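# Latch thermal cycler lid and start its run

## Task

Close the thermal cycler's lid gently by hand (never let it fall or bang shut) and latch it, then press START so the display reads Running. The cycler is loose on the table: at the end it must sit within about a finger's width of its original spot, stay upright and be barely rotated. The plate must remain flat in its block. Finally open the gripper and pull the hand away.

## Robot and tools

Robot: one arm with six joints (waist, shoulder, elbow, wrist pitch, wrist yaw, wrist roll) and a two-finger parallel gripper. The fingers point along the gripper's own +z axis and close along its y axis. The reported hand point (end_effector_position) lies midway between the finger pads, roughly 1 cm short of the fingertips.

Frame: all positions and orientations are in the scene frame. Its origin is on the table top directly under the arm's base, +z is up, and +y is to the left when facing along +x. The base may be slightly tilted. Reported hand positions can be a little wrong, more so at long reach, and motions often stop a centimetre or more short of the command, usually too low.

Row format (used by execute_actions and move): 8 numbers [x, y, z, qw, qx, qy, qz, opening]. x, y, z are an absolute target position for the hand in metres; qw..qz are an absolute target orientation quaternion, w first. opening is on a scale from -1 (closed) to +1 (fully open, 0.094 m). To hold an orientation, repeat the same quaternion in every row rather than copying the last reported one, which may have drifted. A row whose position is more than 0.6 m from the last reported position along any gripper axis is refused and nothing is sent.

execute_actions: argument "actions" is a list with zero or one item. Empty list: just report the current state (with pictures). One action: {"rows": [...], "steps": n}, 1 to 15 rows, n up to 15 (default 15), at least 4; each row is one 1/30 s control step and the final row repeats to fill the steps. One wait: {"steps": n} with n up to 300, counted from the previous result, so time spent replying is included. Optional "pictures": true adds camera images.

move: "target" is one row (absolute pose plus opening); "speed" is the path's top speed in m/s, 0.002 to 0.5, default 0.25 (rotation capped at twice that in rad/s). The hand follows a straight path of 0.5 to 10 s; if longer it stops after 10 s short of the goal. The opening is applied at the start. The path ignores obstacles, so a fast move or a target set deep beyond a contact gives a harder hit or push. Its result adds a "move:" line: done (settled near target), off_target, moving, held or fault, plus which limits acted (paced = pose clipped; held = some steps blocked, after which the arm may surge faster than speed) and the distance from target.

wait: "seconds" 0 to 10; nothing new is commanded while the scene runs.

zoom_image: "camera" is cam_head_left, cam_head_right or cam_wrist; "region" is [x0, y0, x1, y1] pixels of that camera's latest image, top-left origin, at most 504 by 504. Image sizes: head cameras 896x504, cam_wrist 504x504 (fisheye). Calibration lines give intrinsics and world-to-camera transforms; actual cameras may differ by a couple of degrees and millimetres.

finished_scene: "scene" is the current scene number; it ends and grades the scene irreversibly, so call it only once the lid is latched, Running shows, and the hand is clear.

Control details: every step, the commanded pose is limited to 70 mm and 16 degrees from the measured pose, and inverse kinematics favours position over orientation. After an action ends, the arm continues only to the last clipped pose, so check the reported pose and send the remainder. Each action's result is captured 4 steps before its end; those leftover steps run while the next reply is composed. The simulation keeps running during replies. Very small commanded moves of a few mm may produce no motion.

Result lines: state (end_effector_position, end_effector_quat_wxyz), grip_measured (finger opening on the command scale), Joint positions and Joint velocities in the joint order above plus the finger-pad gap in m. Joint limits (rad): waist -2.880 to 2.880, shoulder 0.000 to 3.142, elbow 0.000 to 3.019, wrist pitch -1.693 to 1.571, wrist yaw -1.571 to 1.571, wrist roll -2.094 to 2.094. "pose unreachable" and HELD mean the clearance check (which treats the mount under the base as part of the arm) altered or blocked the command on those steps. "Hand target" shows where the controller is currently driving. FAULT lines mark a stop; MOTOR HOT warns of heating from holding loads, and at 100 °C the arm goes limp (OVER-TEMPERATURE FAULT).

Gripping: to grasp, command an opening below grip_measured, about 0.03 below for a firm hold, less for a lighter one. Finger force tops out near 50 to 62 N per pad; readings may be offset by about 1 mm.

Task hints: the lid counts as latched only when it is fully closed and its handle rests fully down on its stop. If the lid is down but unlatched, keep hold of the handle, swing it fully up (the lid may rise too), then press it down onto its stop. START has no effect until latched. Lower the lid slowly, push START gently, and avoid shoving the cycler, tipping it, disturbing the plate, or knocking anything off the table.

Each tool is called by a JSON object that holds its "method" and its "body".

## Session

{"method": "execute_actions", "body": {"actions": []}}

Scene clock: 0.00 s of 7800.00 s.
end_effector_position=(+0.3204, +0.5434, +0.2753) grip_measured=+1.000 end_effector_quat_wxyz=(+0.046, +0.846, -0.531, +0.031)
Joint positions: [ 0.915  2.49   1.807 -1.061  0.436 -0.903  0.094]
Joint velocities: [ 0.005 -0.005  0.007  0.007  0.007  0.037  0.   ]
Motor temperatures (°C, as the motors report them): [24 25 22 24 22 24]
Hand target: +0.326, +0.550, +0.280; +0.038, +0.844, -0.534, +0.030

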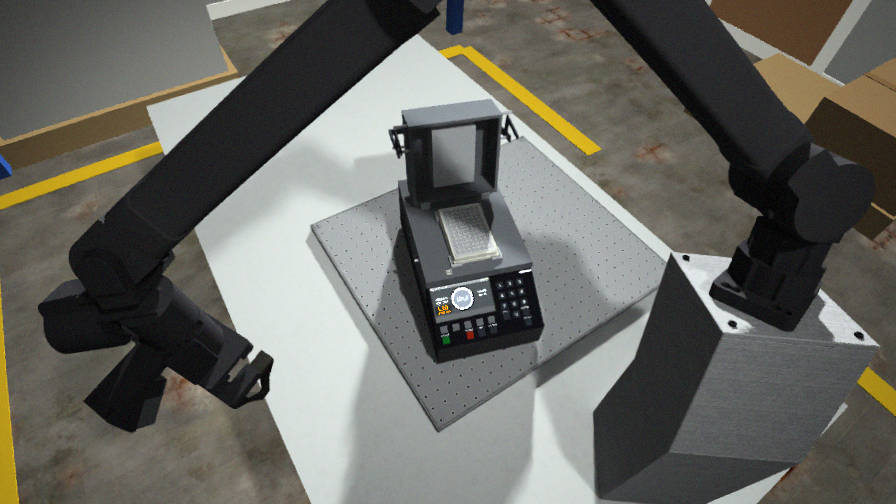

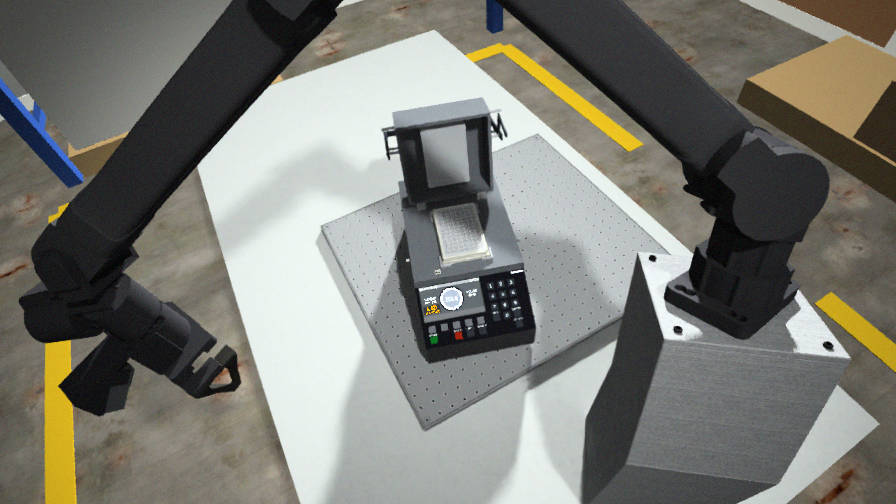

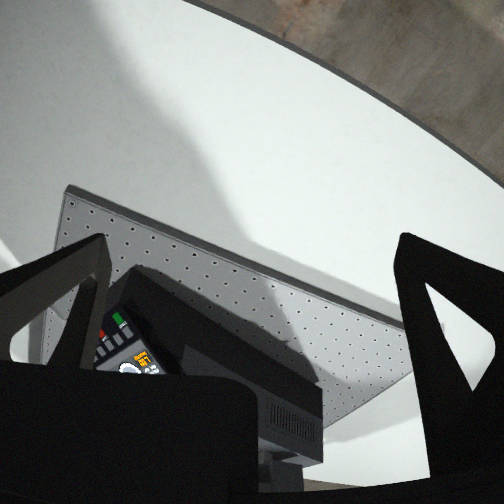

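{"method": "zoom_image", "body": {"camera": "cam_head_left", "region": [370, 80, 570, 280]}}

{"method": "zoom_image", "body": {"camera": "cam_head_right", "region": [360, 80, 560, 280]}}

{"method": "zoom_image", "body": {"camera": "cam_head_left", "region": [390, 220, 570, 380]}}

{"method": "zoom_image", "body": {"camera": "cam_head_right", "region": [390, 220, 570, 380]}}

Region (370, 80, 570, 280) of cam_head_left's 896x504 image, scaled by 2.520, with more detail than that image has.

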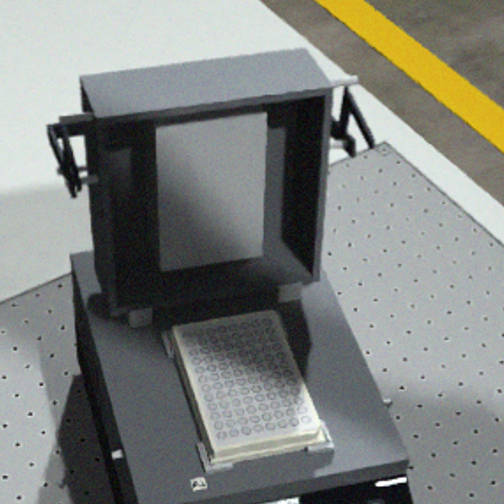

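Region (360, 80, 560, 280) of cam_head_right's 896x504 image, scaled by 2.520, with more detail than that image has.

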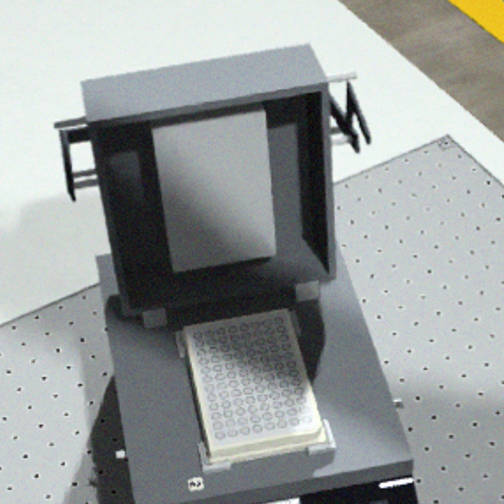

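Region (390, 220, 570, 380) of cam_head_left's 896x504 image, scaled by 2.800, with more detail than that image has.

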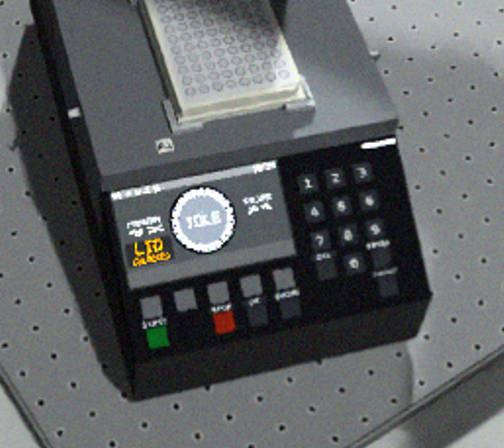

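Region (390, 220, 570, 380) of cam_head_right's 896x504 image, scaled by 2.800, with more detail than that image has.

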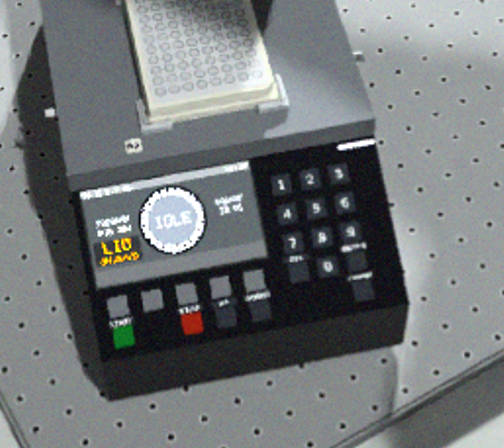

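{"method": "move", "body": {"target": [0.63,0.07,0.45,0,0.579,-0.815,0,1], "speed": 0.3}}

Scene clock: 3.63 s of 7800.00 s.
end_effector_position=(+0.6129, +0.0602, +0.4386) grip_measured=+1.000 end_effector_quat_wxyz=(-0.018, -0.577, +0.817, -0.001)
Joint positions: [ 0.095  1.756  1.579 -1.184  0.322 -1.015  0.094]
Joint velocities: [ 0.024 -0.005  0.022 -0.012  0.037 -0.007  0.   ]
Motor temperatures (°C, as the motors report them): [24 26 23 24 22 24]
Hand target: +0.624, +0.063, +0.451; -0.005, -0.579, +0.815, -0.004
Off the commanded pose: 0.023 m, 2 deg.
Kept back: nothing.
move: off_target
camera_calibration (this result's frames):
cam_wrist: T_world_to_cam=[[0.940373, -0.338914, -0.0289069, -0.542174], [-0.251595, -0.750242, 0.611422, -0.0599238], [-0.228907, -0.567692, -0.790777, 0.637317], [0, 0, 0, 1]] pos_world=[0.640655, 0.133092, 0.524942]

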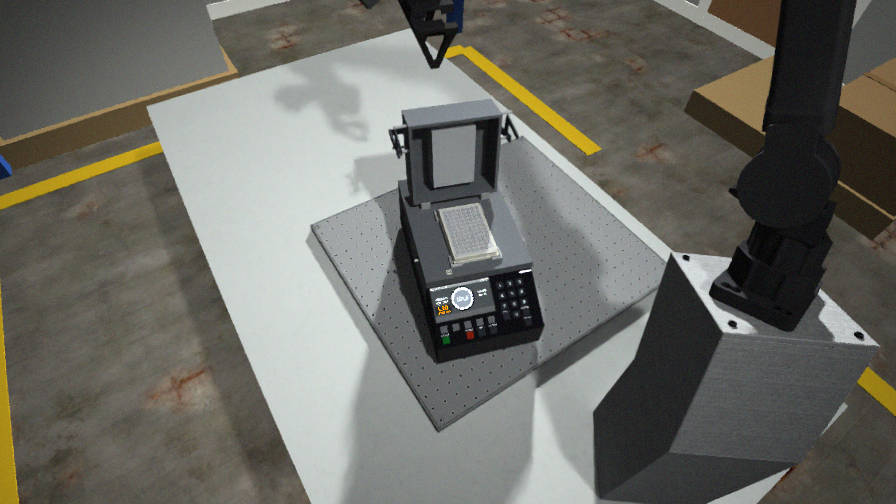

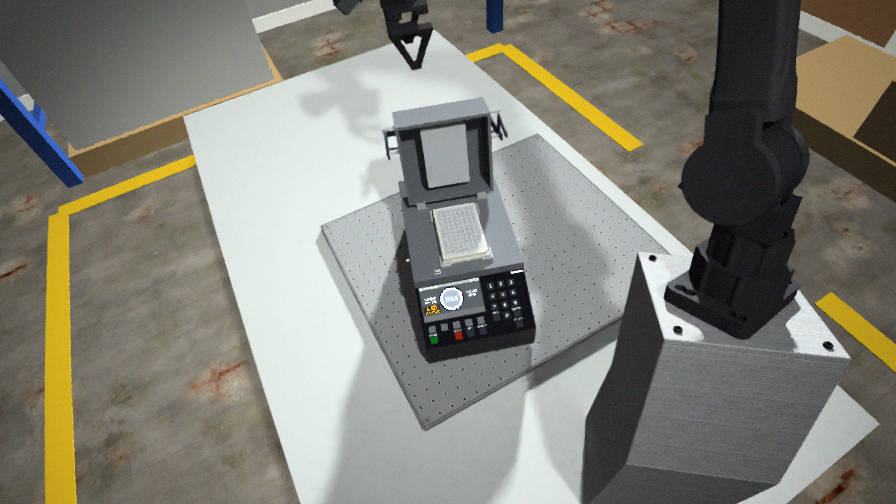

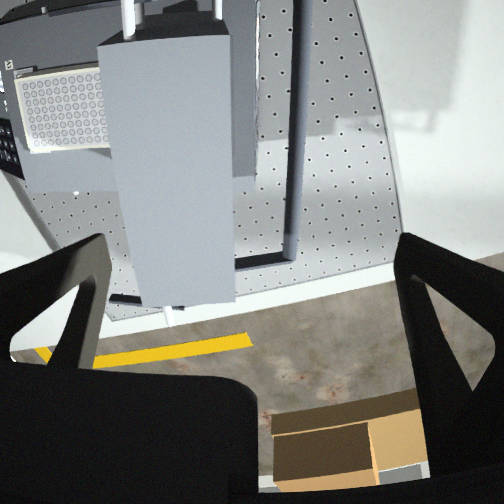

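{"method": "move", "body": {"target": [0.668,0.008,0.335,0.125,0.565,-0.796,-0.176,0.0], "speed": 0.2}}

Scene clock: 6.20 s of 7800.00 s.
end_effector_position=(+0.6550, +0.0125, +0.3269) grip_measured=+0.003 end_effector_quat_wxyz=(-0.141, -0.567, +0.792, +0.178)
Joint positions: [-0.096  2.223  2.127 -1.617  0.101 -1.151  0.047]
Joint velocities: [-0.024 -0.015  0.007  0.007 -0.037 -0.022  0.001]
Motor temperatures (°C, as the motors report them): [24 26 23 24 22 24]
Hand target: +0.667, +0.007, +0.335; -0.128, -0.567, +0.795, +0.174
Off the commanded pose: 0.016 m, 2 deg.
Kept back: nothing.
move: off_target
camera_calibration (this result's frames):
cam_wrist: T_world_to_cam=[[0.842142, -0.29637, -0.450512, -0.399534], [-0.00624965, -0.840741, 0.541401, -0.153519], [-0.53922, -0.453121, -0.709876, 0.706892], [0, 0, 0, 1]] pos_world=[0.716675, 0.0728274, 0.404926]

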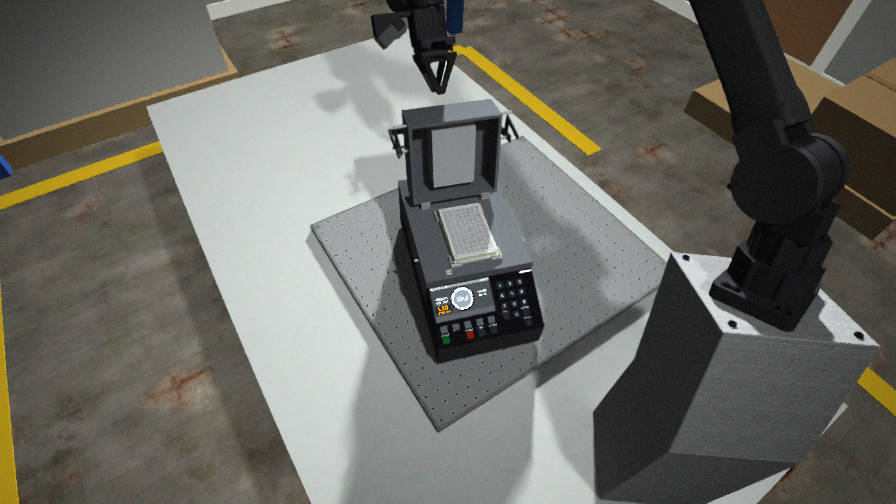

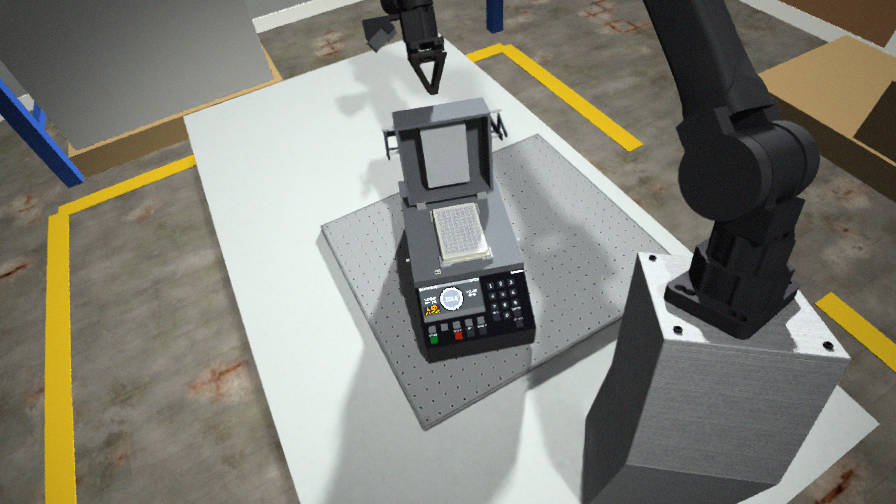

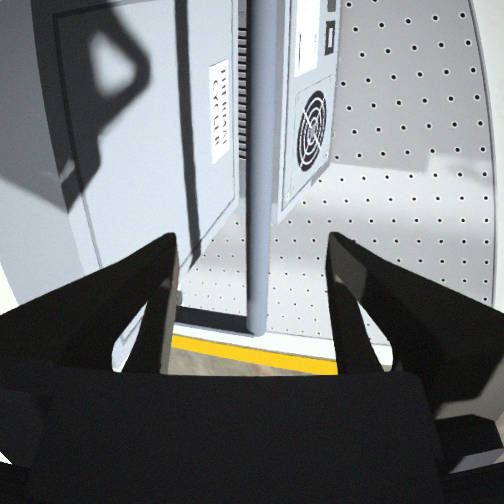

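{"method": "move", "body": {"target": [0.637,0.018,0.264,0.125,0.565,-0.796,-0.176,0.0], "speed": 0.1}}

Scene clock: 7.47 s of 7800.00 s.
end_effector_position=(+0.6411, +0.0253, +0.2750) grip_measured=+0.003 end_effector_quat_wxyz=(-0.122, -0.569, +0.795, +0.172)
Joint positions: [-0.098  2.23   1.996 -1.44   0.095 -1.161  0.047]
Joint velocities: [-0.005 -0.015  0.002 -0.007 -0.022 -0.007 -0.   ]
Motor temperatures (°C, as the motors report them): [24 26 23 24 22 24]
Hand target: +0.638, +0.018, +0.264; -0.125, -0.565, +0.796, +0.176
Off the commanded pose: 0.014 m, 1 deg.
Kept back: nothing.
move: off_target
camera_calibration (this result's frames):
cam_wrist: T_world_to_cam=[[0.857126, -0.296884, -0.420945, -0.425146], [-0.0312698, -0.845682, 0.532771, -0.0962162], [-0.514157, -0.443489, -0.734139, 0.658771], [0, 0, 0, 1]] pos_world=[0.700106, 0.08457, 0.355928]

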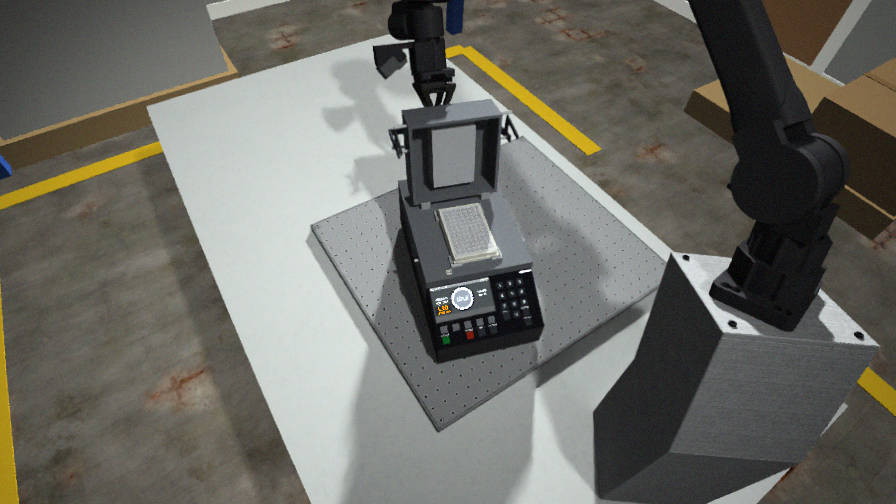

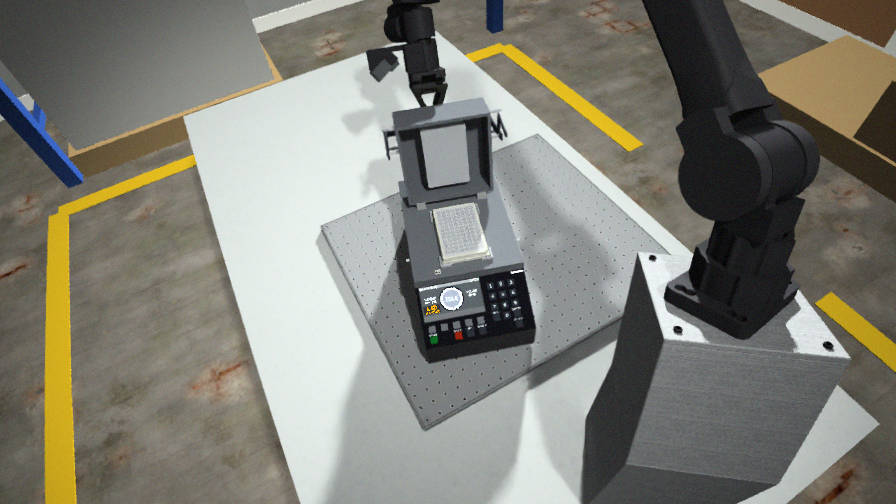

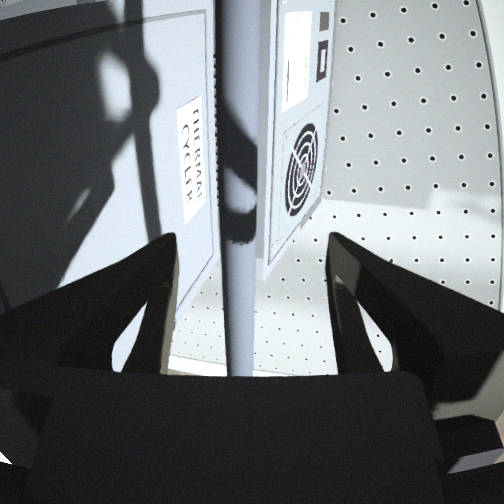

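{"method": "move", "body": {"target": [0.623,0.021,0.245,0.125,0.565,-0.796,-0.176,-0.3], "speed": 0.06}}

Scene clock: 8.60 s of 7800.00 s.
end_effector_position=(+0.6255, +0.0293, +0.2531) grip_measured=-0.297 end_effector_quat_wxyz=(-0.124, -0.569, +0.794, +0.173)
Joint positions: [-0.101  2.23   1.925 -1.374  0.095 -1.164  0.033]
Joint velocities: [-0.024  0.005  0.007  0.007  0.007 -0.066 -0.001]
Motor temperatures (°C, as the motors report them): [24 26 23 24 22 24]
Hand target: +0.623, +0.021, +0.245; -0.125, -0.565, +0.796, +0.176
Off the commanded pose: 0.012 m, 1 deg.
Kept back: nothing.
move: off_target
camera_calibration (this result's frames):
cam_wrist: T_world_to_cam=[[0.855729, -0.295137, -0.424997, -0.418001], [-0.0273111, -0.845988, 0.532501, -0.0840366], [-0.516703, -0.44407, -0.731997, 0.637484], [0, 0, 0, 1]] pos_world=[0.68479, 0.0886259, 0.333737]

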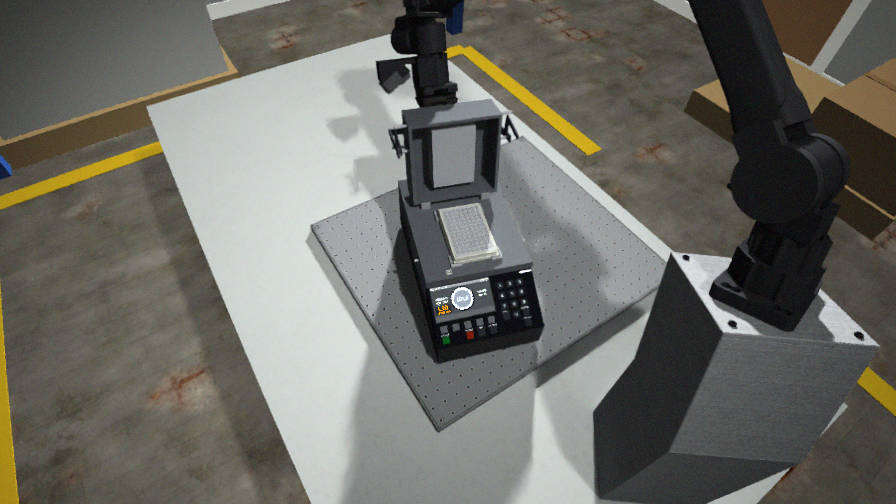

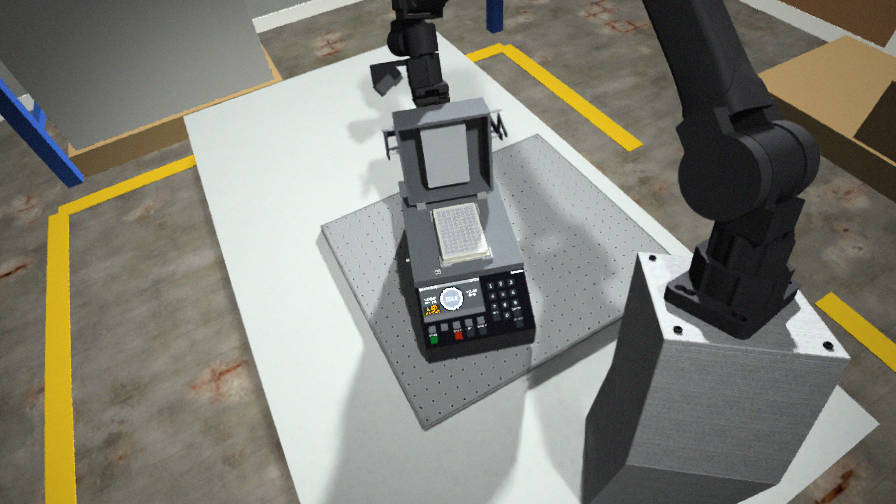

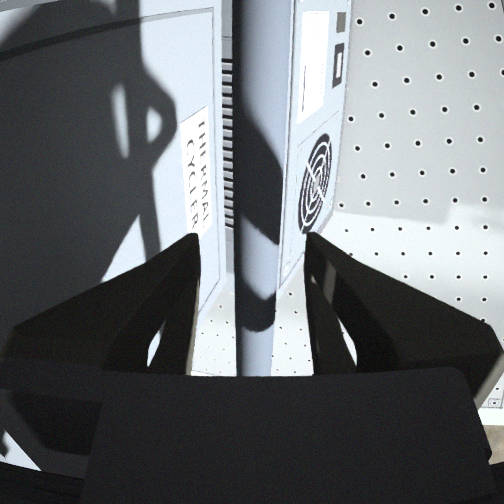

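{"method": "move", "body": {"target": [0.623,0.021,0.245,0.125,0.565,-0.796,-0.176,-0.78], "speed": 0.06}}

Scene clock: 9.53 s of 7800.00 s.
end_effector_position=(+0.6262, +0.0290, +0.2527) grip_measured=-0.767 end_effector_quat_wxyz=(-0.123, -0.568, +0.795, +0.172)
Joint positions: [-0.101  2.23   1.925 -1.371  0.096 -1.161  0.011]
Joint velocities: [ 0.005 -0.005 -0.027 -0.002  0.022 -0.022  0.001]
Motor temperatures (°C, as the motors report them): [24 27 23 24 22 24]
Hand target: +0.623, +0.021, +0.245; -0.125, -0.565, +0.796, +0.176
Off the commanded pose: 0.012 m, 1 deg.
Kept back: nothing.
move: off_target
camera_calibration (this result's frames):
cam_wrist: T_world_to_cam=[[0.85586, -0.298701, -0.422235, -0.419508], [-0.0314444, -0.844913, 0.533978, -0.0818828], [-0.516251, -0.443733, -0.73252, 0.637283], [0, 0, 0, 1]] pos_world=[0.685463, 0.0882924, 0.333415]

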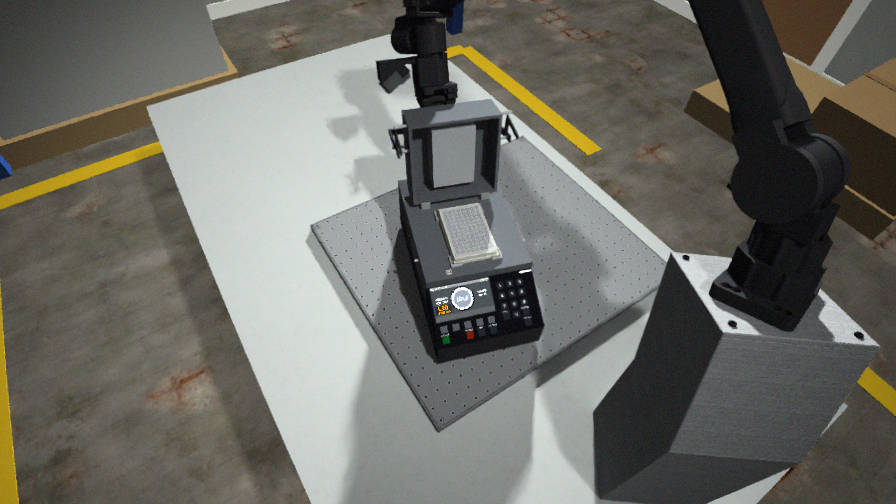

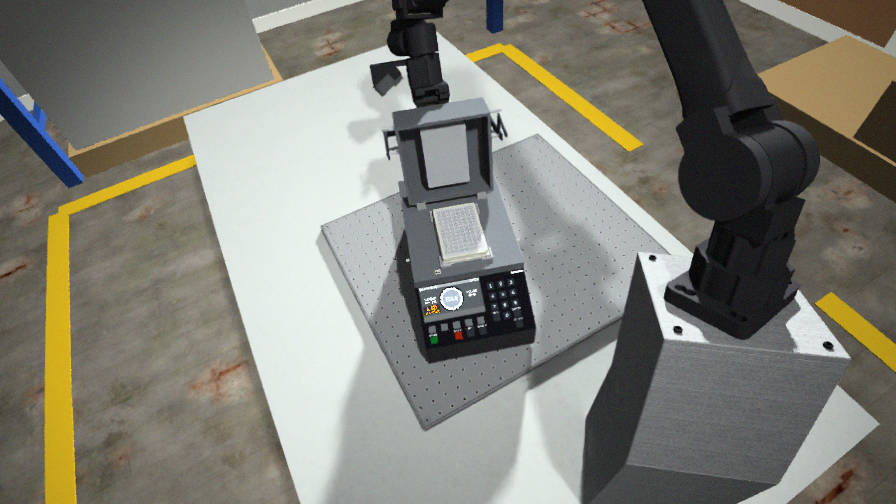

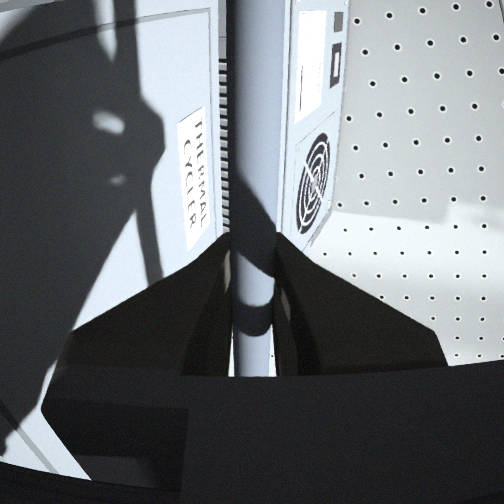

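{"method": "move", "body": {"target": [0.575,0.046,0.298,0.101,0.570,-0.803,-0.142,-0.79], "speed": 0.05}}

Scene clock: 11.50 s of 7800.00 s.
end_effector_position=(+0.5987, +0.0383, +0.2861) grip_measured=-0.773 end_effector_quat_wxyz=(-0.077, -0.568, +0.810, +0.124)
Joint positions: [-0.063  2.033  1.646 -1.161  0.128 -1.126  0.011]
Joint velocities: [-0.005 -0.015 -0.017  0.012 -0.037  0.007 -0.002]
Motor temperatures (°C, as the motors report them): [24 27 23 24 22 24]
Hand target: +0.576, +0.046, +0.297; -0.101, -0.570, +0.803, +0.142
Off the commanded pose: 0.028 m, 4 deg.
Kept back: nothing.
move: off_target
camera_calibration (this result's frames):
cam_wrist: T_world_to_cam=[[0.896773, -0.326772, -0.298359, -0.437951], [-0.119718, -0.8283, 0.547345, -0.0443604], [-0.425988, -0.455126, -0.781918, 0.61217], [0, 0, 0, 1]] pos_world=[0.648209, 0.0987604, 0.37228]

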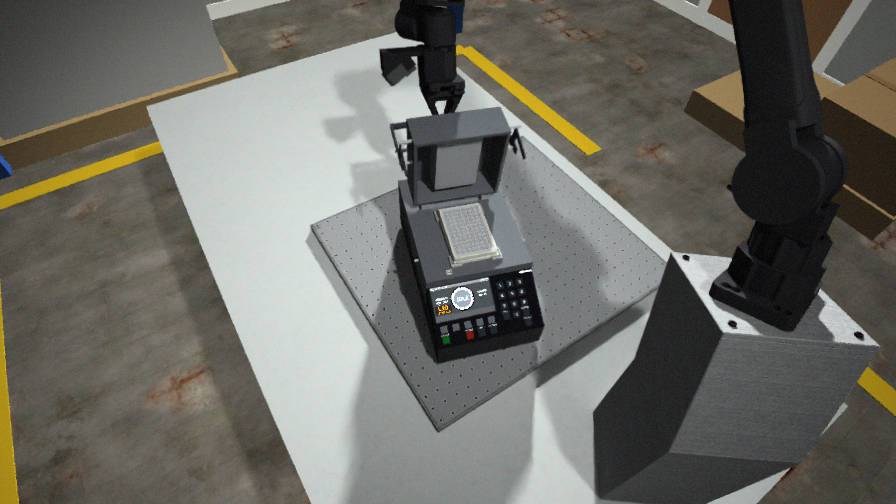

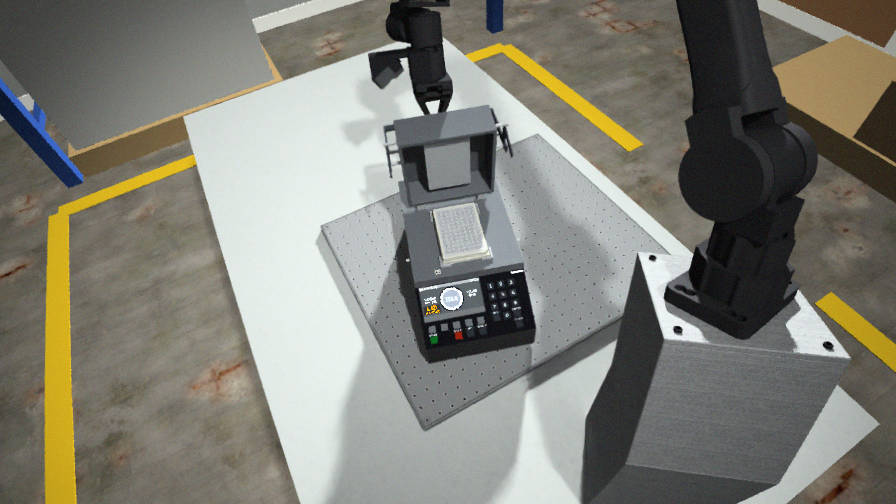

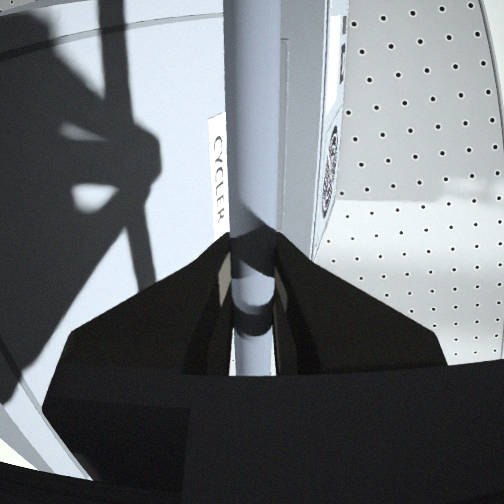

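{"method": "move", "body": {"target": [0.511,0.069,0.308,0.05,0.577,-0.812,-0.071,-0.80], "speed": 0.05}}

Scene clock: 14.00 s of 7800.00 s.
end_effector_position=(+0.5384, +0.0597, +0.3052) grip_measured=-0.777 end_effector_quat_wxyz=(-0.026, -0.572, +0.818, +0.051)
Joint positions: [ 0.016  1.82   1.278 -0.859  0.218 -1.072  0.01 ]
Joint velocities: [ 0.015 -0.005  0.012 -0.012 -0.081  0.022  0.   ]
Motor temperatures (°C, as the motors report them): [24 27 23 24 22 24]
Hand target: +0.513, +0.069, +0.307; -0.049, -0.576, +0.813, +0.071
Off the commanded pose: 0.029 m, 4 deg.
Kept back: nothing.
move: off_target
camera_calibration (this result's frames):
cam_wrist: T_world_to_cam=[[0.931063, -0.343098, -0.124117, -0.441801], [-0.216392, -0.793159, 0.569275, -0.00103639], [-0.293761, -0.503173, -0.812724, 0.552263], [0, 0, 0, 1]] pos_world=[0.573354, 0.125481, 0.394593]

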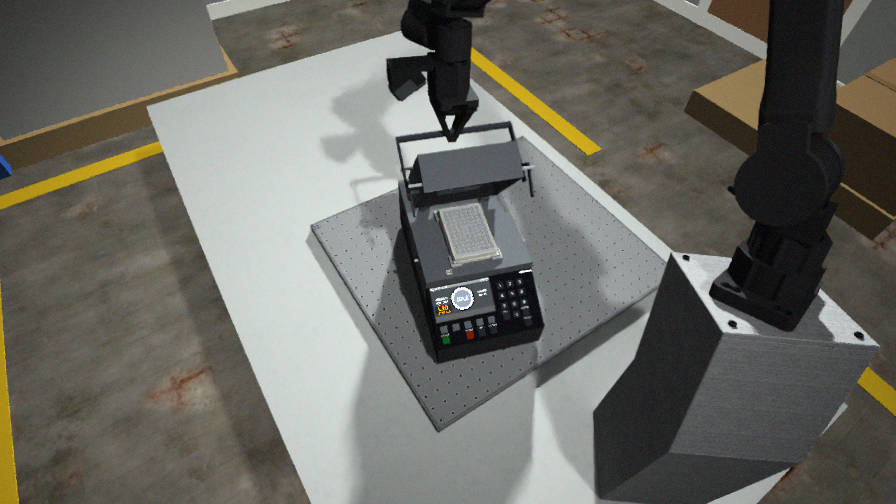

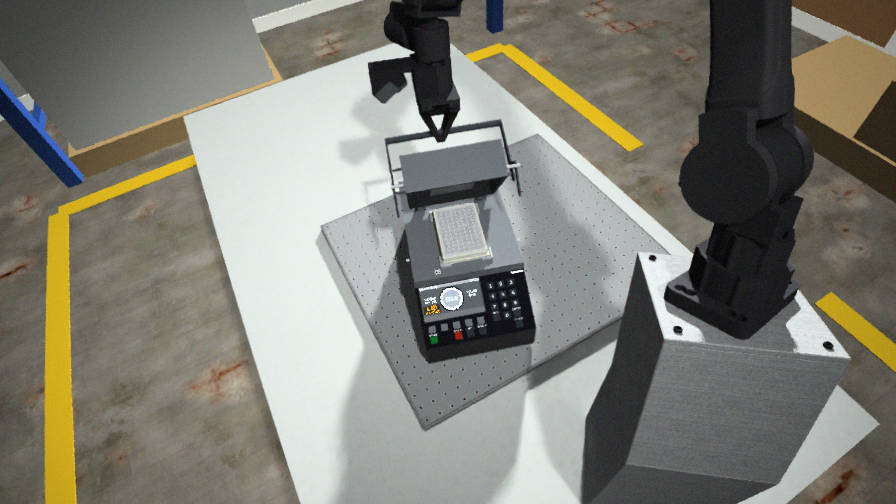

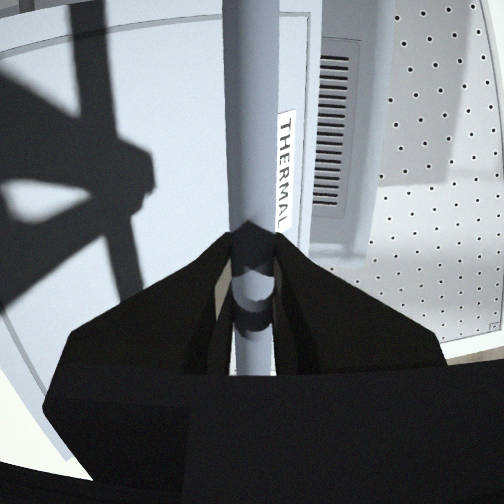

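{"method": "move", "body": {"target": [0.445,0.092,0.288,0,0.579,-0.815,0,-0.80], "speed": 0.05}}

Scene clock: 16.67 s of 7800.00 s.
end_effector_position=(+0.4672, +0.0854, +0.2974) grip_measured=-0.778 end_effector_quat_wxyz=(+0.020, -0.573, +0.819, -0.017)
Joint positions: [ 0.115  1.698  0.952 -0.534  0.325 -1.012  0.01 ]
Joint velocities: [-0.005 -0.005 -0.032 -0.002  0.051 -0.007 -0.   ]
Motor temperatures (°C, as the motors report them): [24 27 23 24 22 24]
Hand target: +0.446, +0.093, +0.287; +0.001, -0.579, +0.816, +0.000
Off the commanded pose: 0.025 m, 3 deg.
Kept back: nothing.
move: off_target
camera_calibration (this result's frames):
cam_wrist: T_world_to_cam=[[0.937138, -0.346628, 0.0402718, -0.419137], [-0.30561, -0.759529, 0.57421, 0.0457296], [-0.16845, -0.550422, -0.817717, 0.484881], [0, 0, 0, 1]] pos_world=[0.488443, 0.156337, 0.387116]

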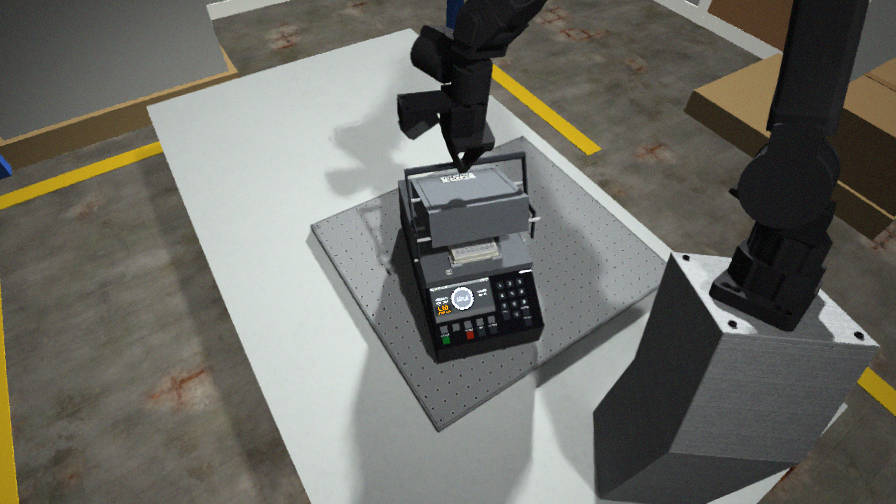

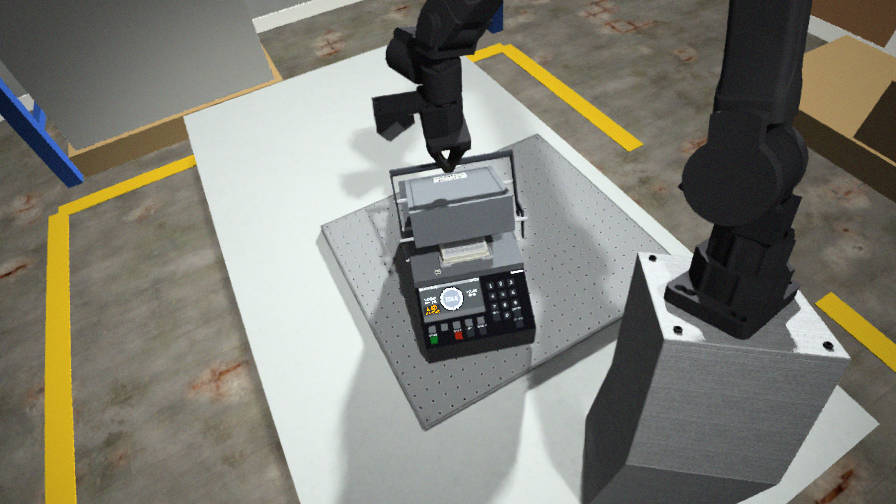

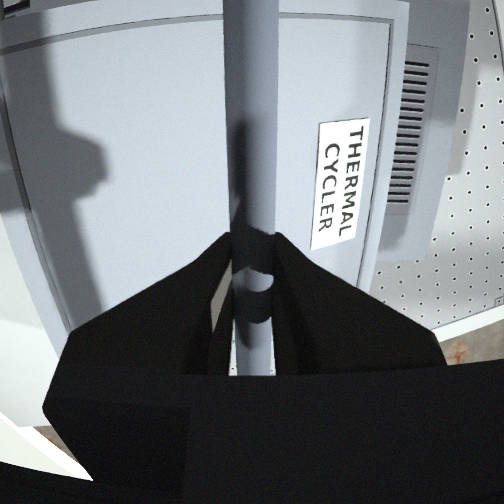

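{"method": "move", "body": {"target": [0.392,0.110,0.247,0,0.579,-0.815,0,-0.80], "speed": 0.035}}

Scene clock: 19.80 s of 7800.00 s.
end_effector_position=(+0.4292, +0.0991, +0.2702) grip_measured=-0.778 end_effector_quat_wxyz=(+0.032, -0.570, +0.820, -0.028)
Joint positions: [ 0.151  1.726  0.831 -0.364  0.348 -0.981  0.01 ]
Joint velocities: [ 0.005 -0.015  0.012 -0.002 -0.037 -0.007 -0.   ]
Motor temperatures (°C, as the motors report them): [24 27 23 24 22 24]
Hand target: +0.393, +0.109, +0.248; -0.000, -0.579, +0.815, -0.001
Off the commanded pose: 0.045 m, 5 deg.
Kept back: nothing.
move: off_target
camera_calibration (this result's frames):
cam_wrist: T_world_to_cam=[[0.933103, -0.352174, 0.0727435, -0.384176], [-0.329038, -0.754514, 0.567841, 0.071384], [-0.145093, -0.55379, -0.819918, 0.454716], [0, 0, 0, 1]] pos_world=[0.44794, 0.17038, 0.360241]

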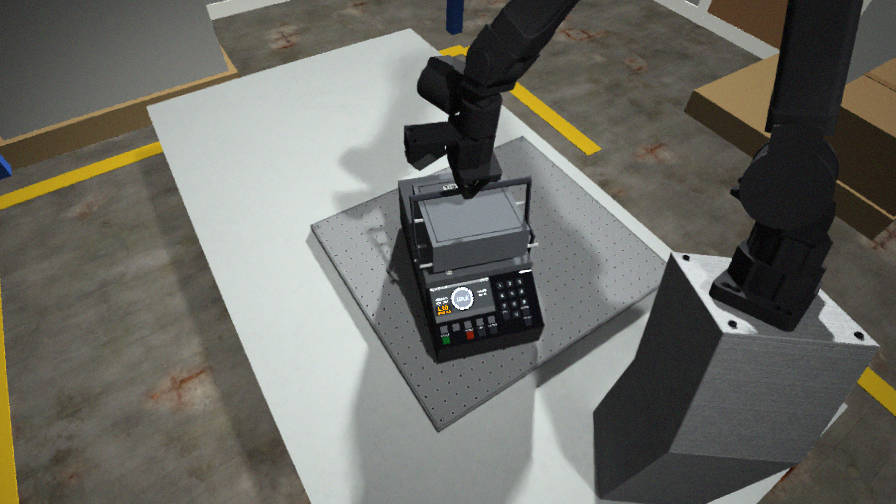

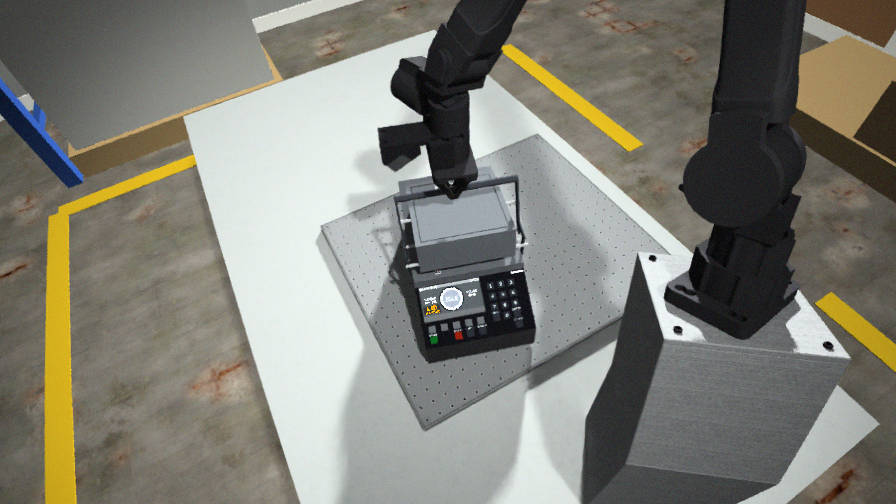

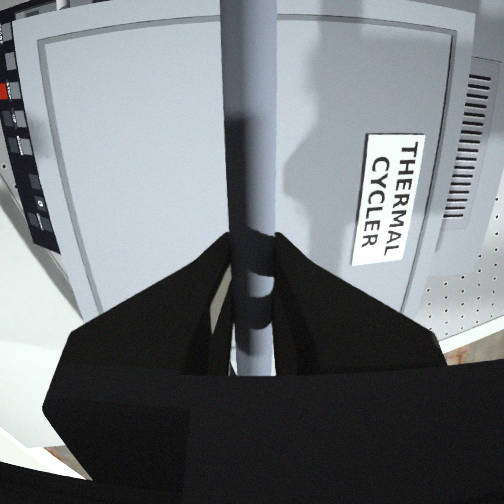

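{"method": "zoom_image", "body": {"camera": "cam_head_left", "region": [390, 160, 560, 330]}}

{"method": "zoom_image", "body": {"camera": "cam_head_right", "region": [380, 160, 550, 330]}}

Region (390, 160, 560, 330) of cam_head_left's 896x504 image, scaled by 2.965, with more detail than that image has.

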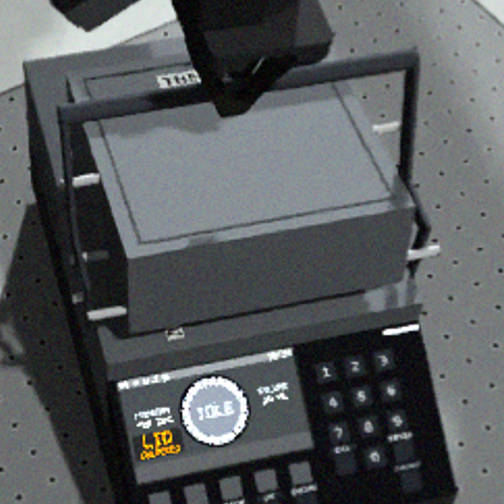

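Region (380, 160, 550, 330) of cam_head_right's 896x504 image, scaled by 2.965, with more detail than that image has.

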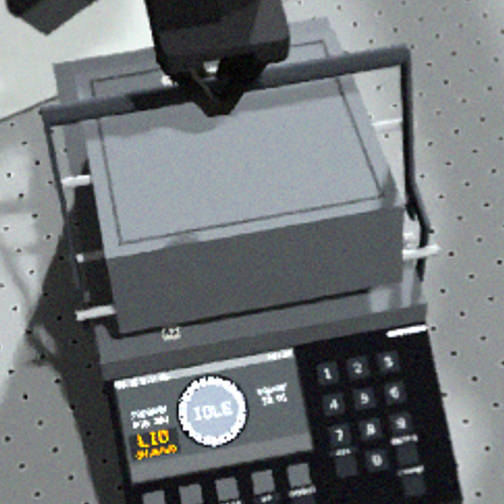

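{"method": "move", "body": {"target": [0.36,0.121,0.255,-0.076,0.574,-0.808,0.107,-0.80], "speed": 0.05}}

Scene clock: 22.30 s of 7800.00 s.
end_effector_position=(+0.4009, +0.1096, +0.2741) grip_measured=-0.777 end_effector_quat_wxyz=(+0.106, -0.557, +0.812, -0.137)
Joint positions: [ 0.263  1.713  0.628  0.015  0.546 -0.961  0.01 ]
Joint velocities: [-0.005 -0.015  0.007  0.002 -0.022 -0.051  0.001]
Motor temperatures (°C, as the motors report them): [24 27 23 24 23 25]
Hand target: +0.361, +0.120, +0.256; +0.077, -0.573, +0.809, -0.107
Off the commanded pose: 0.047 m, 5 deg.
Kept back: nothing.
move: off_target
camera_calibration (this result's frames):
cam_wrist: T_world_to_cam=[[0.877665, -0.346739, 0.330871, -0.403495], [-0.477218, -0.69611, 0.53637, 0.129472], [0.0443427, -0.628652, -0.776422, 0.38001], [0, 0, 0, 1]] pos_world=[0.399069, 0.189113, 0.359108]

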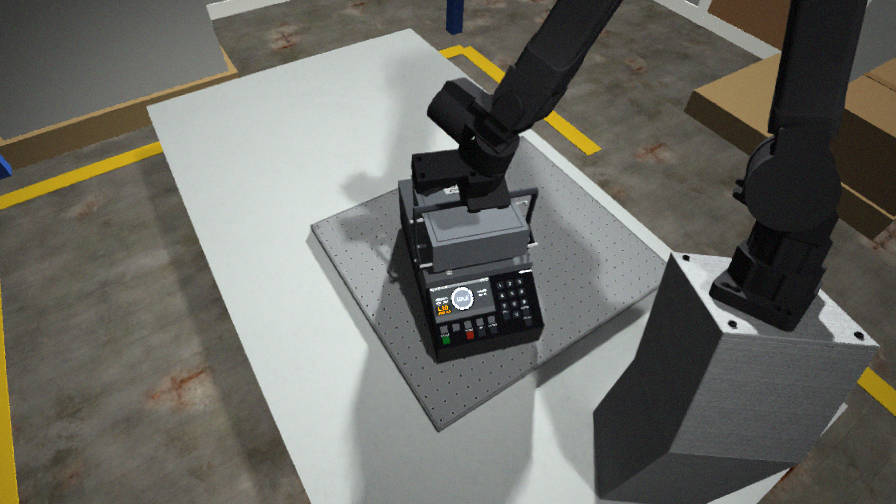

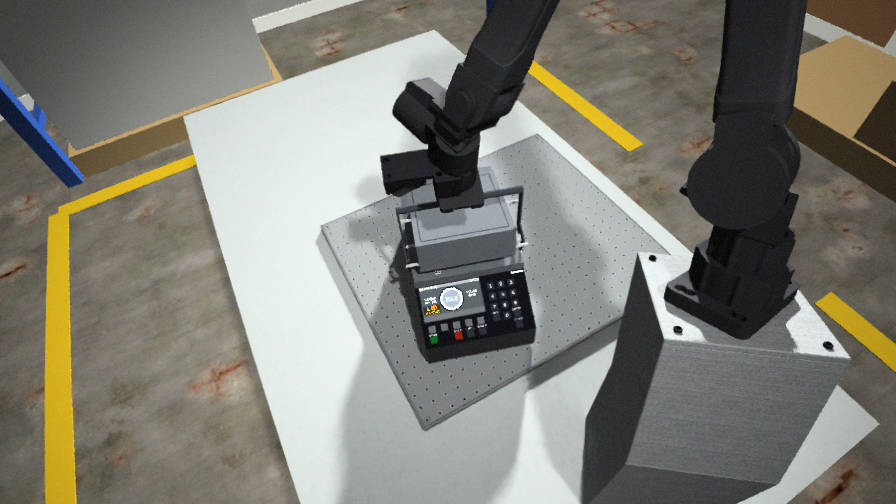

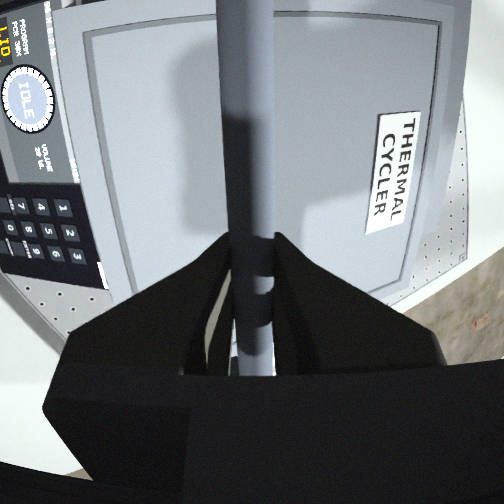

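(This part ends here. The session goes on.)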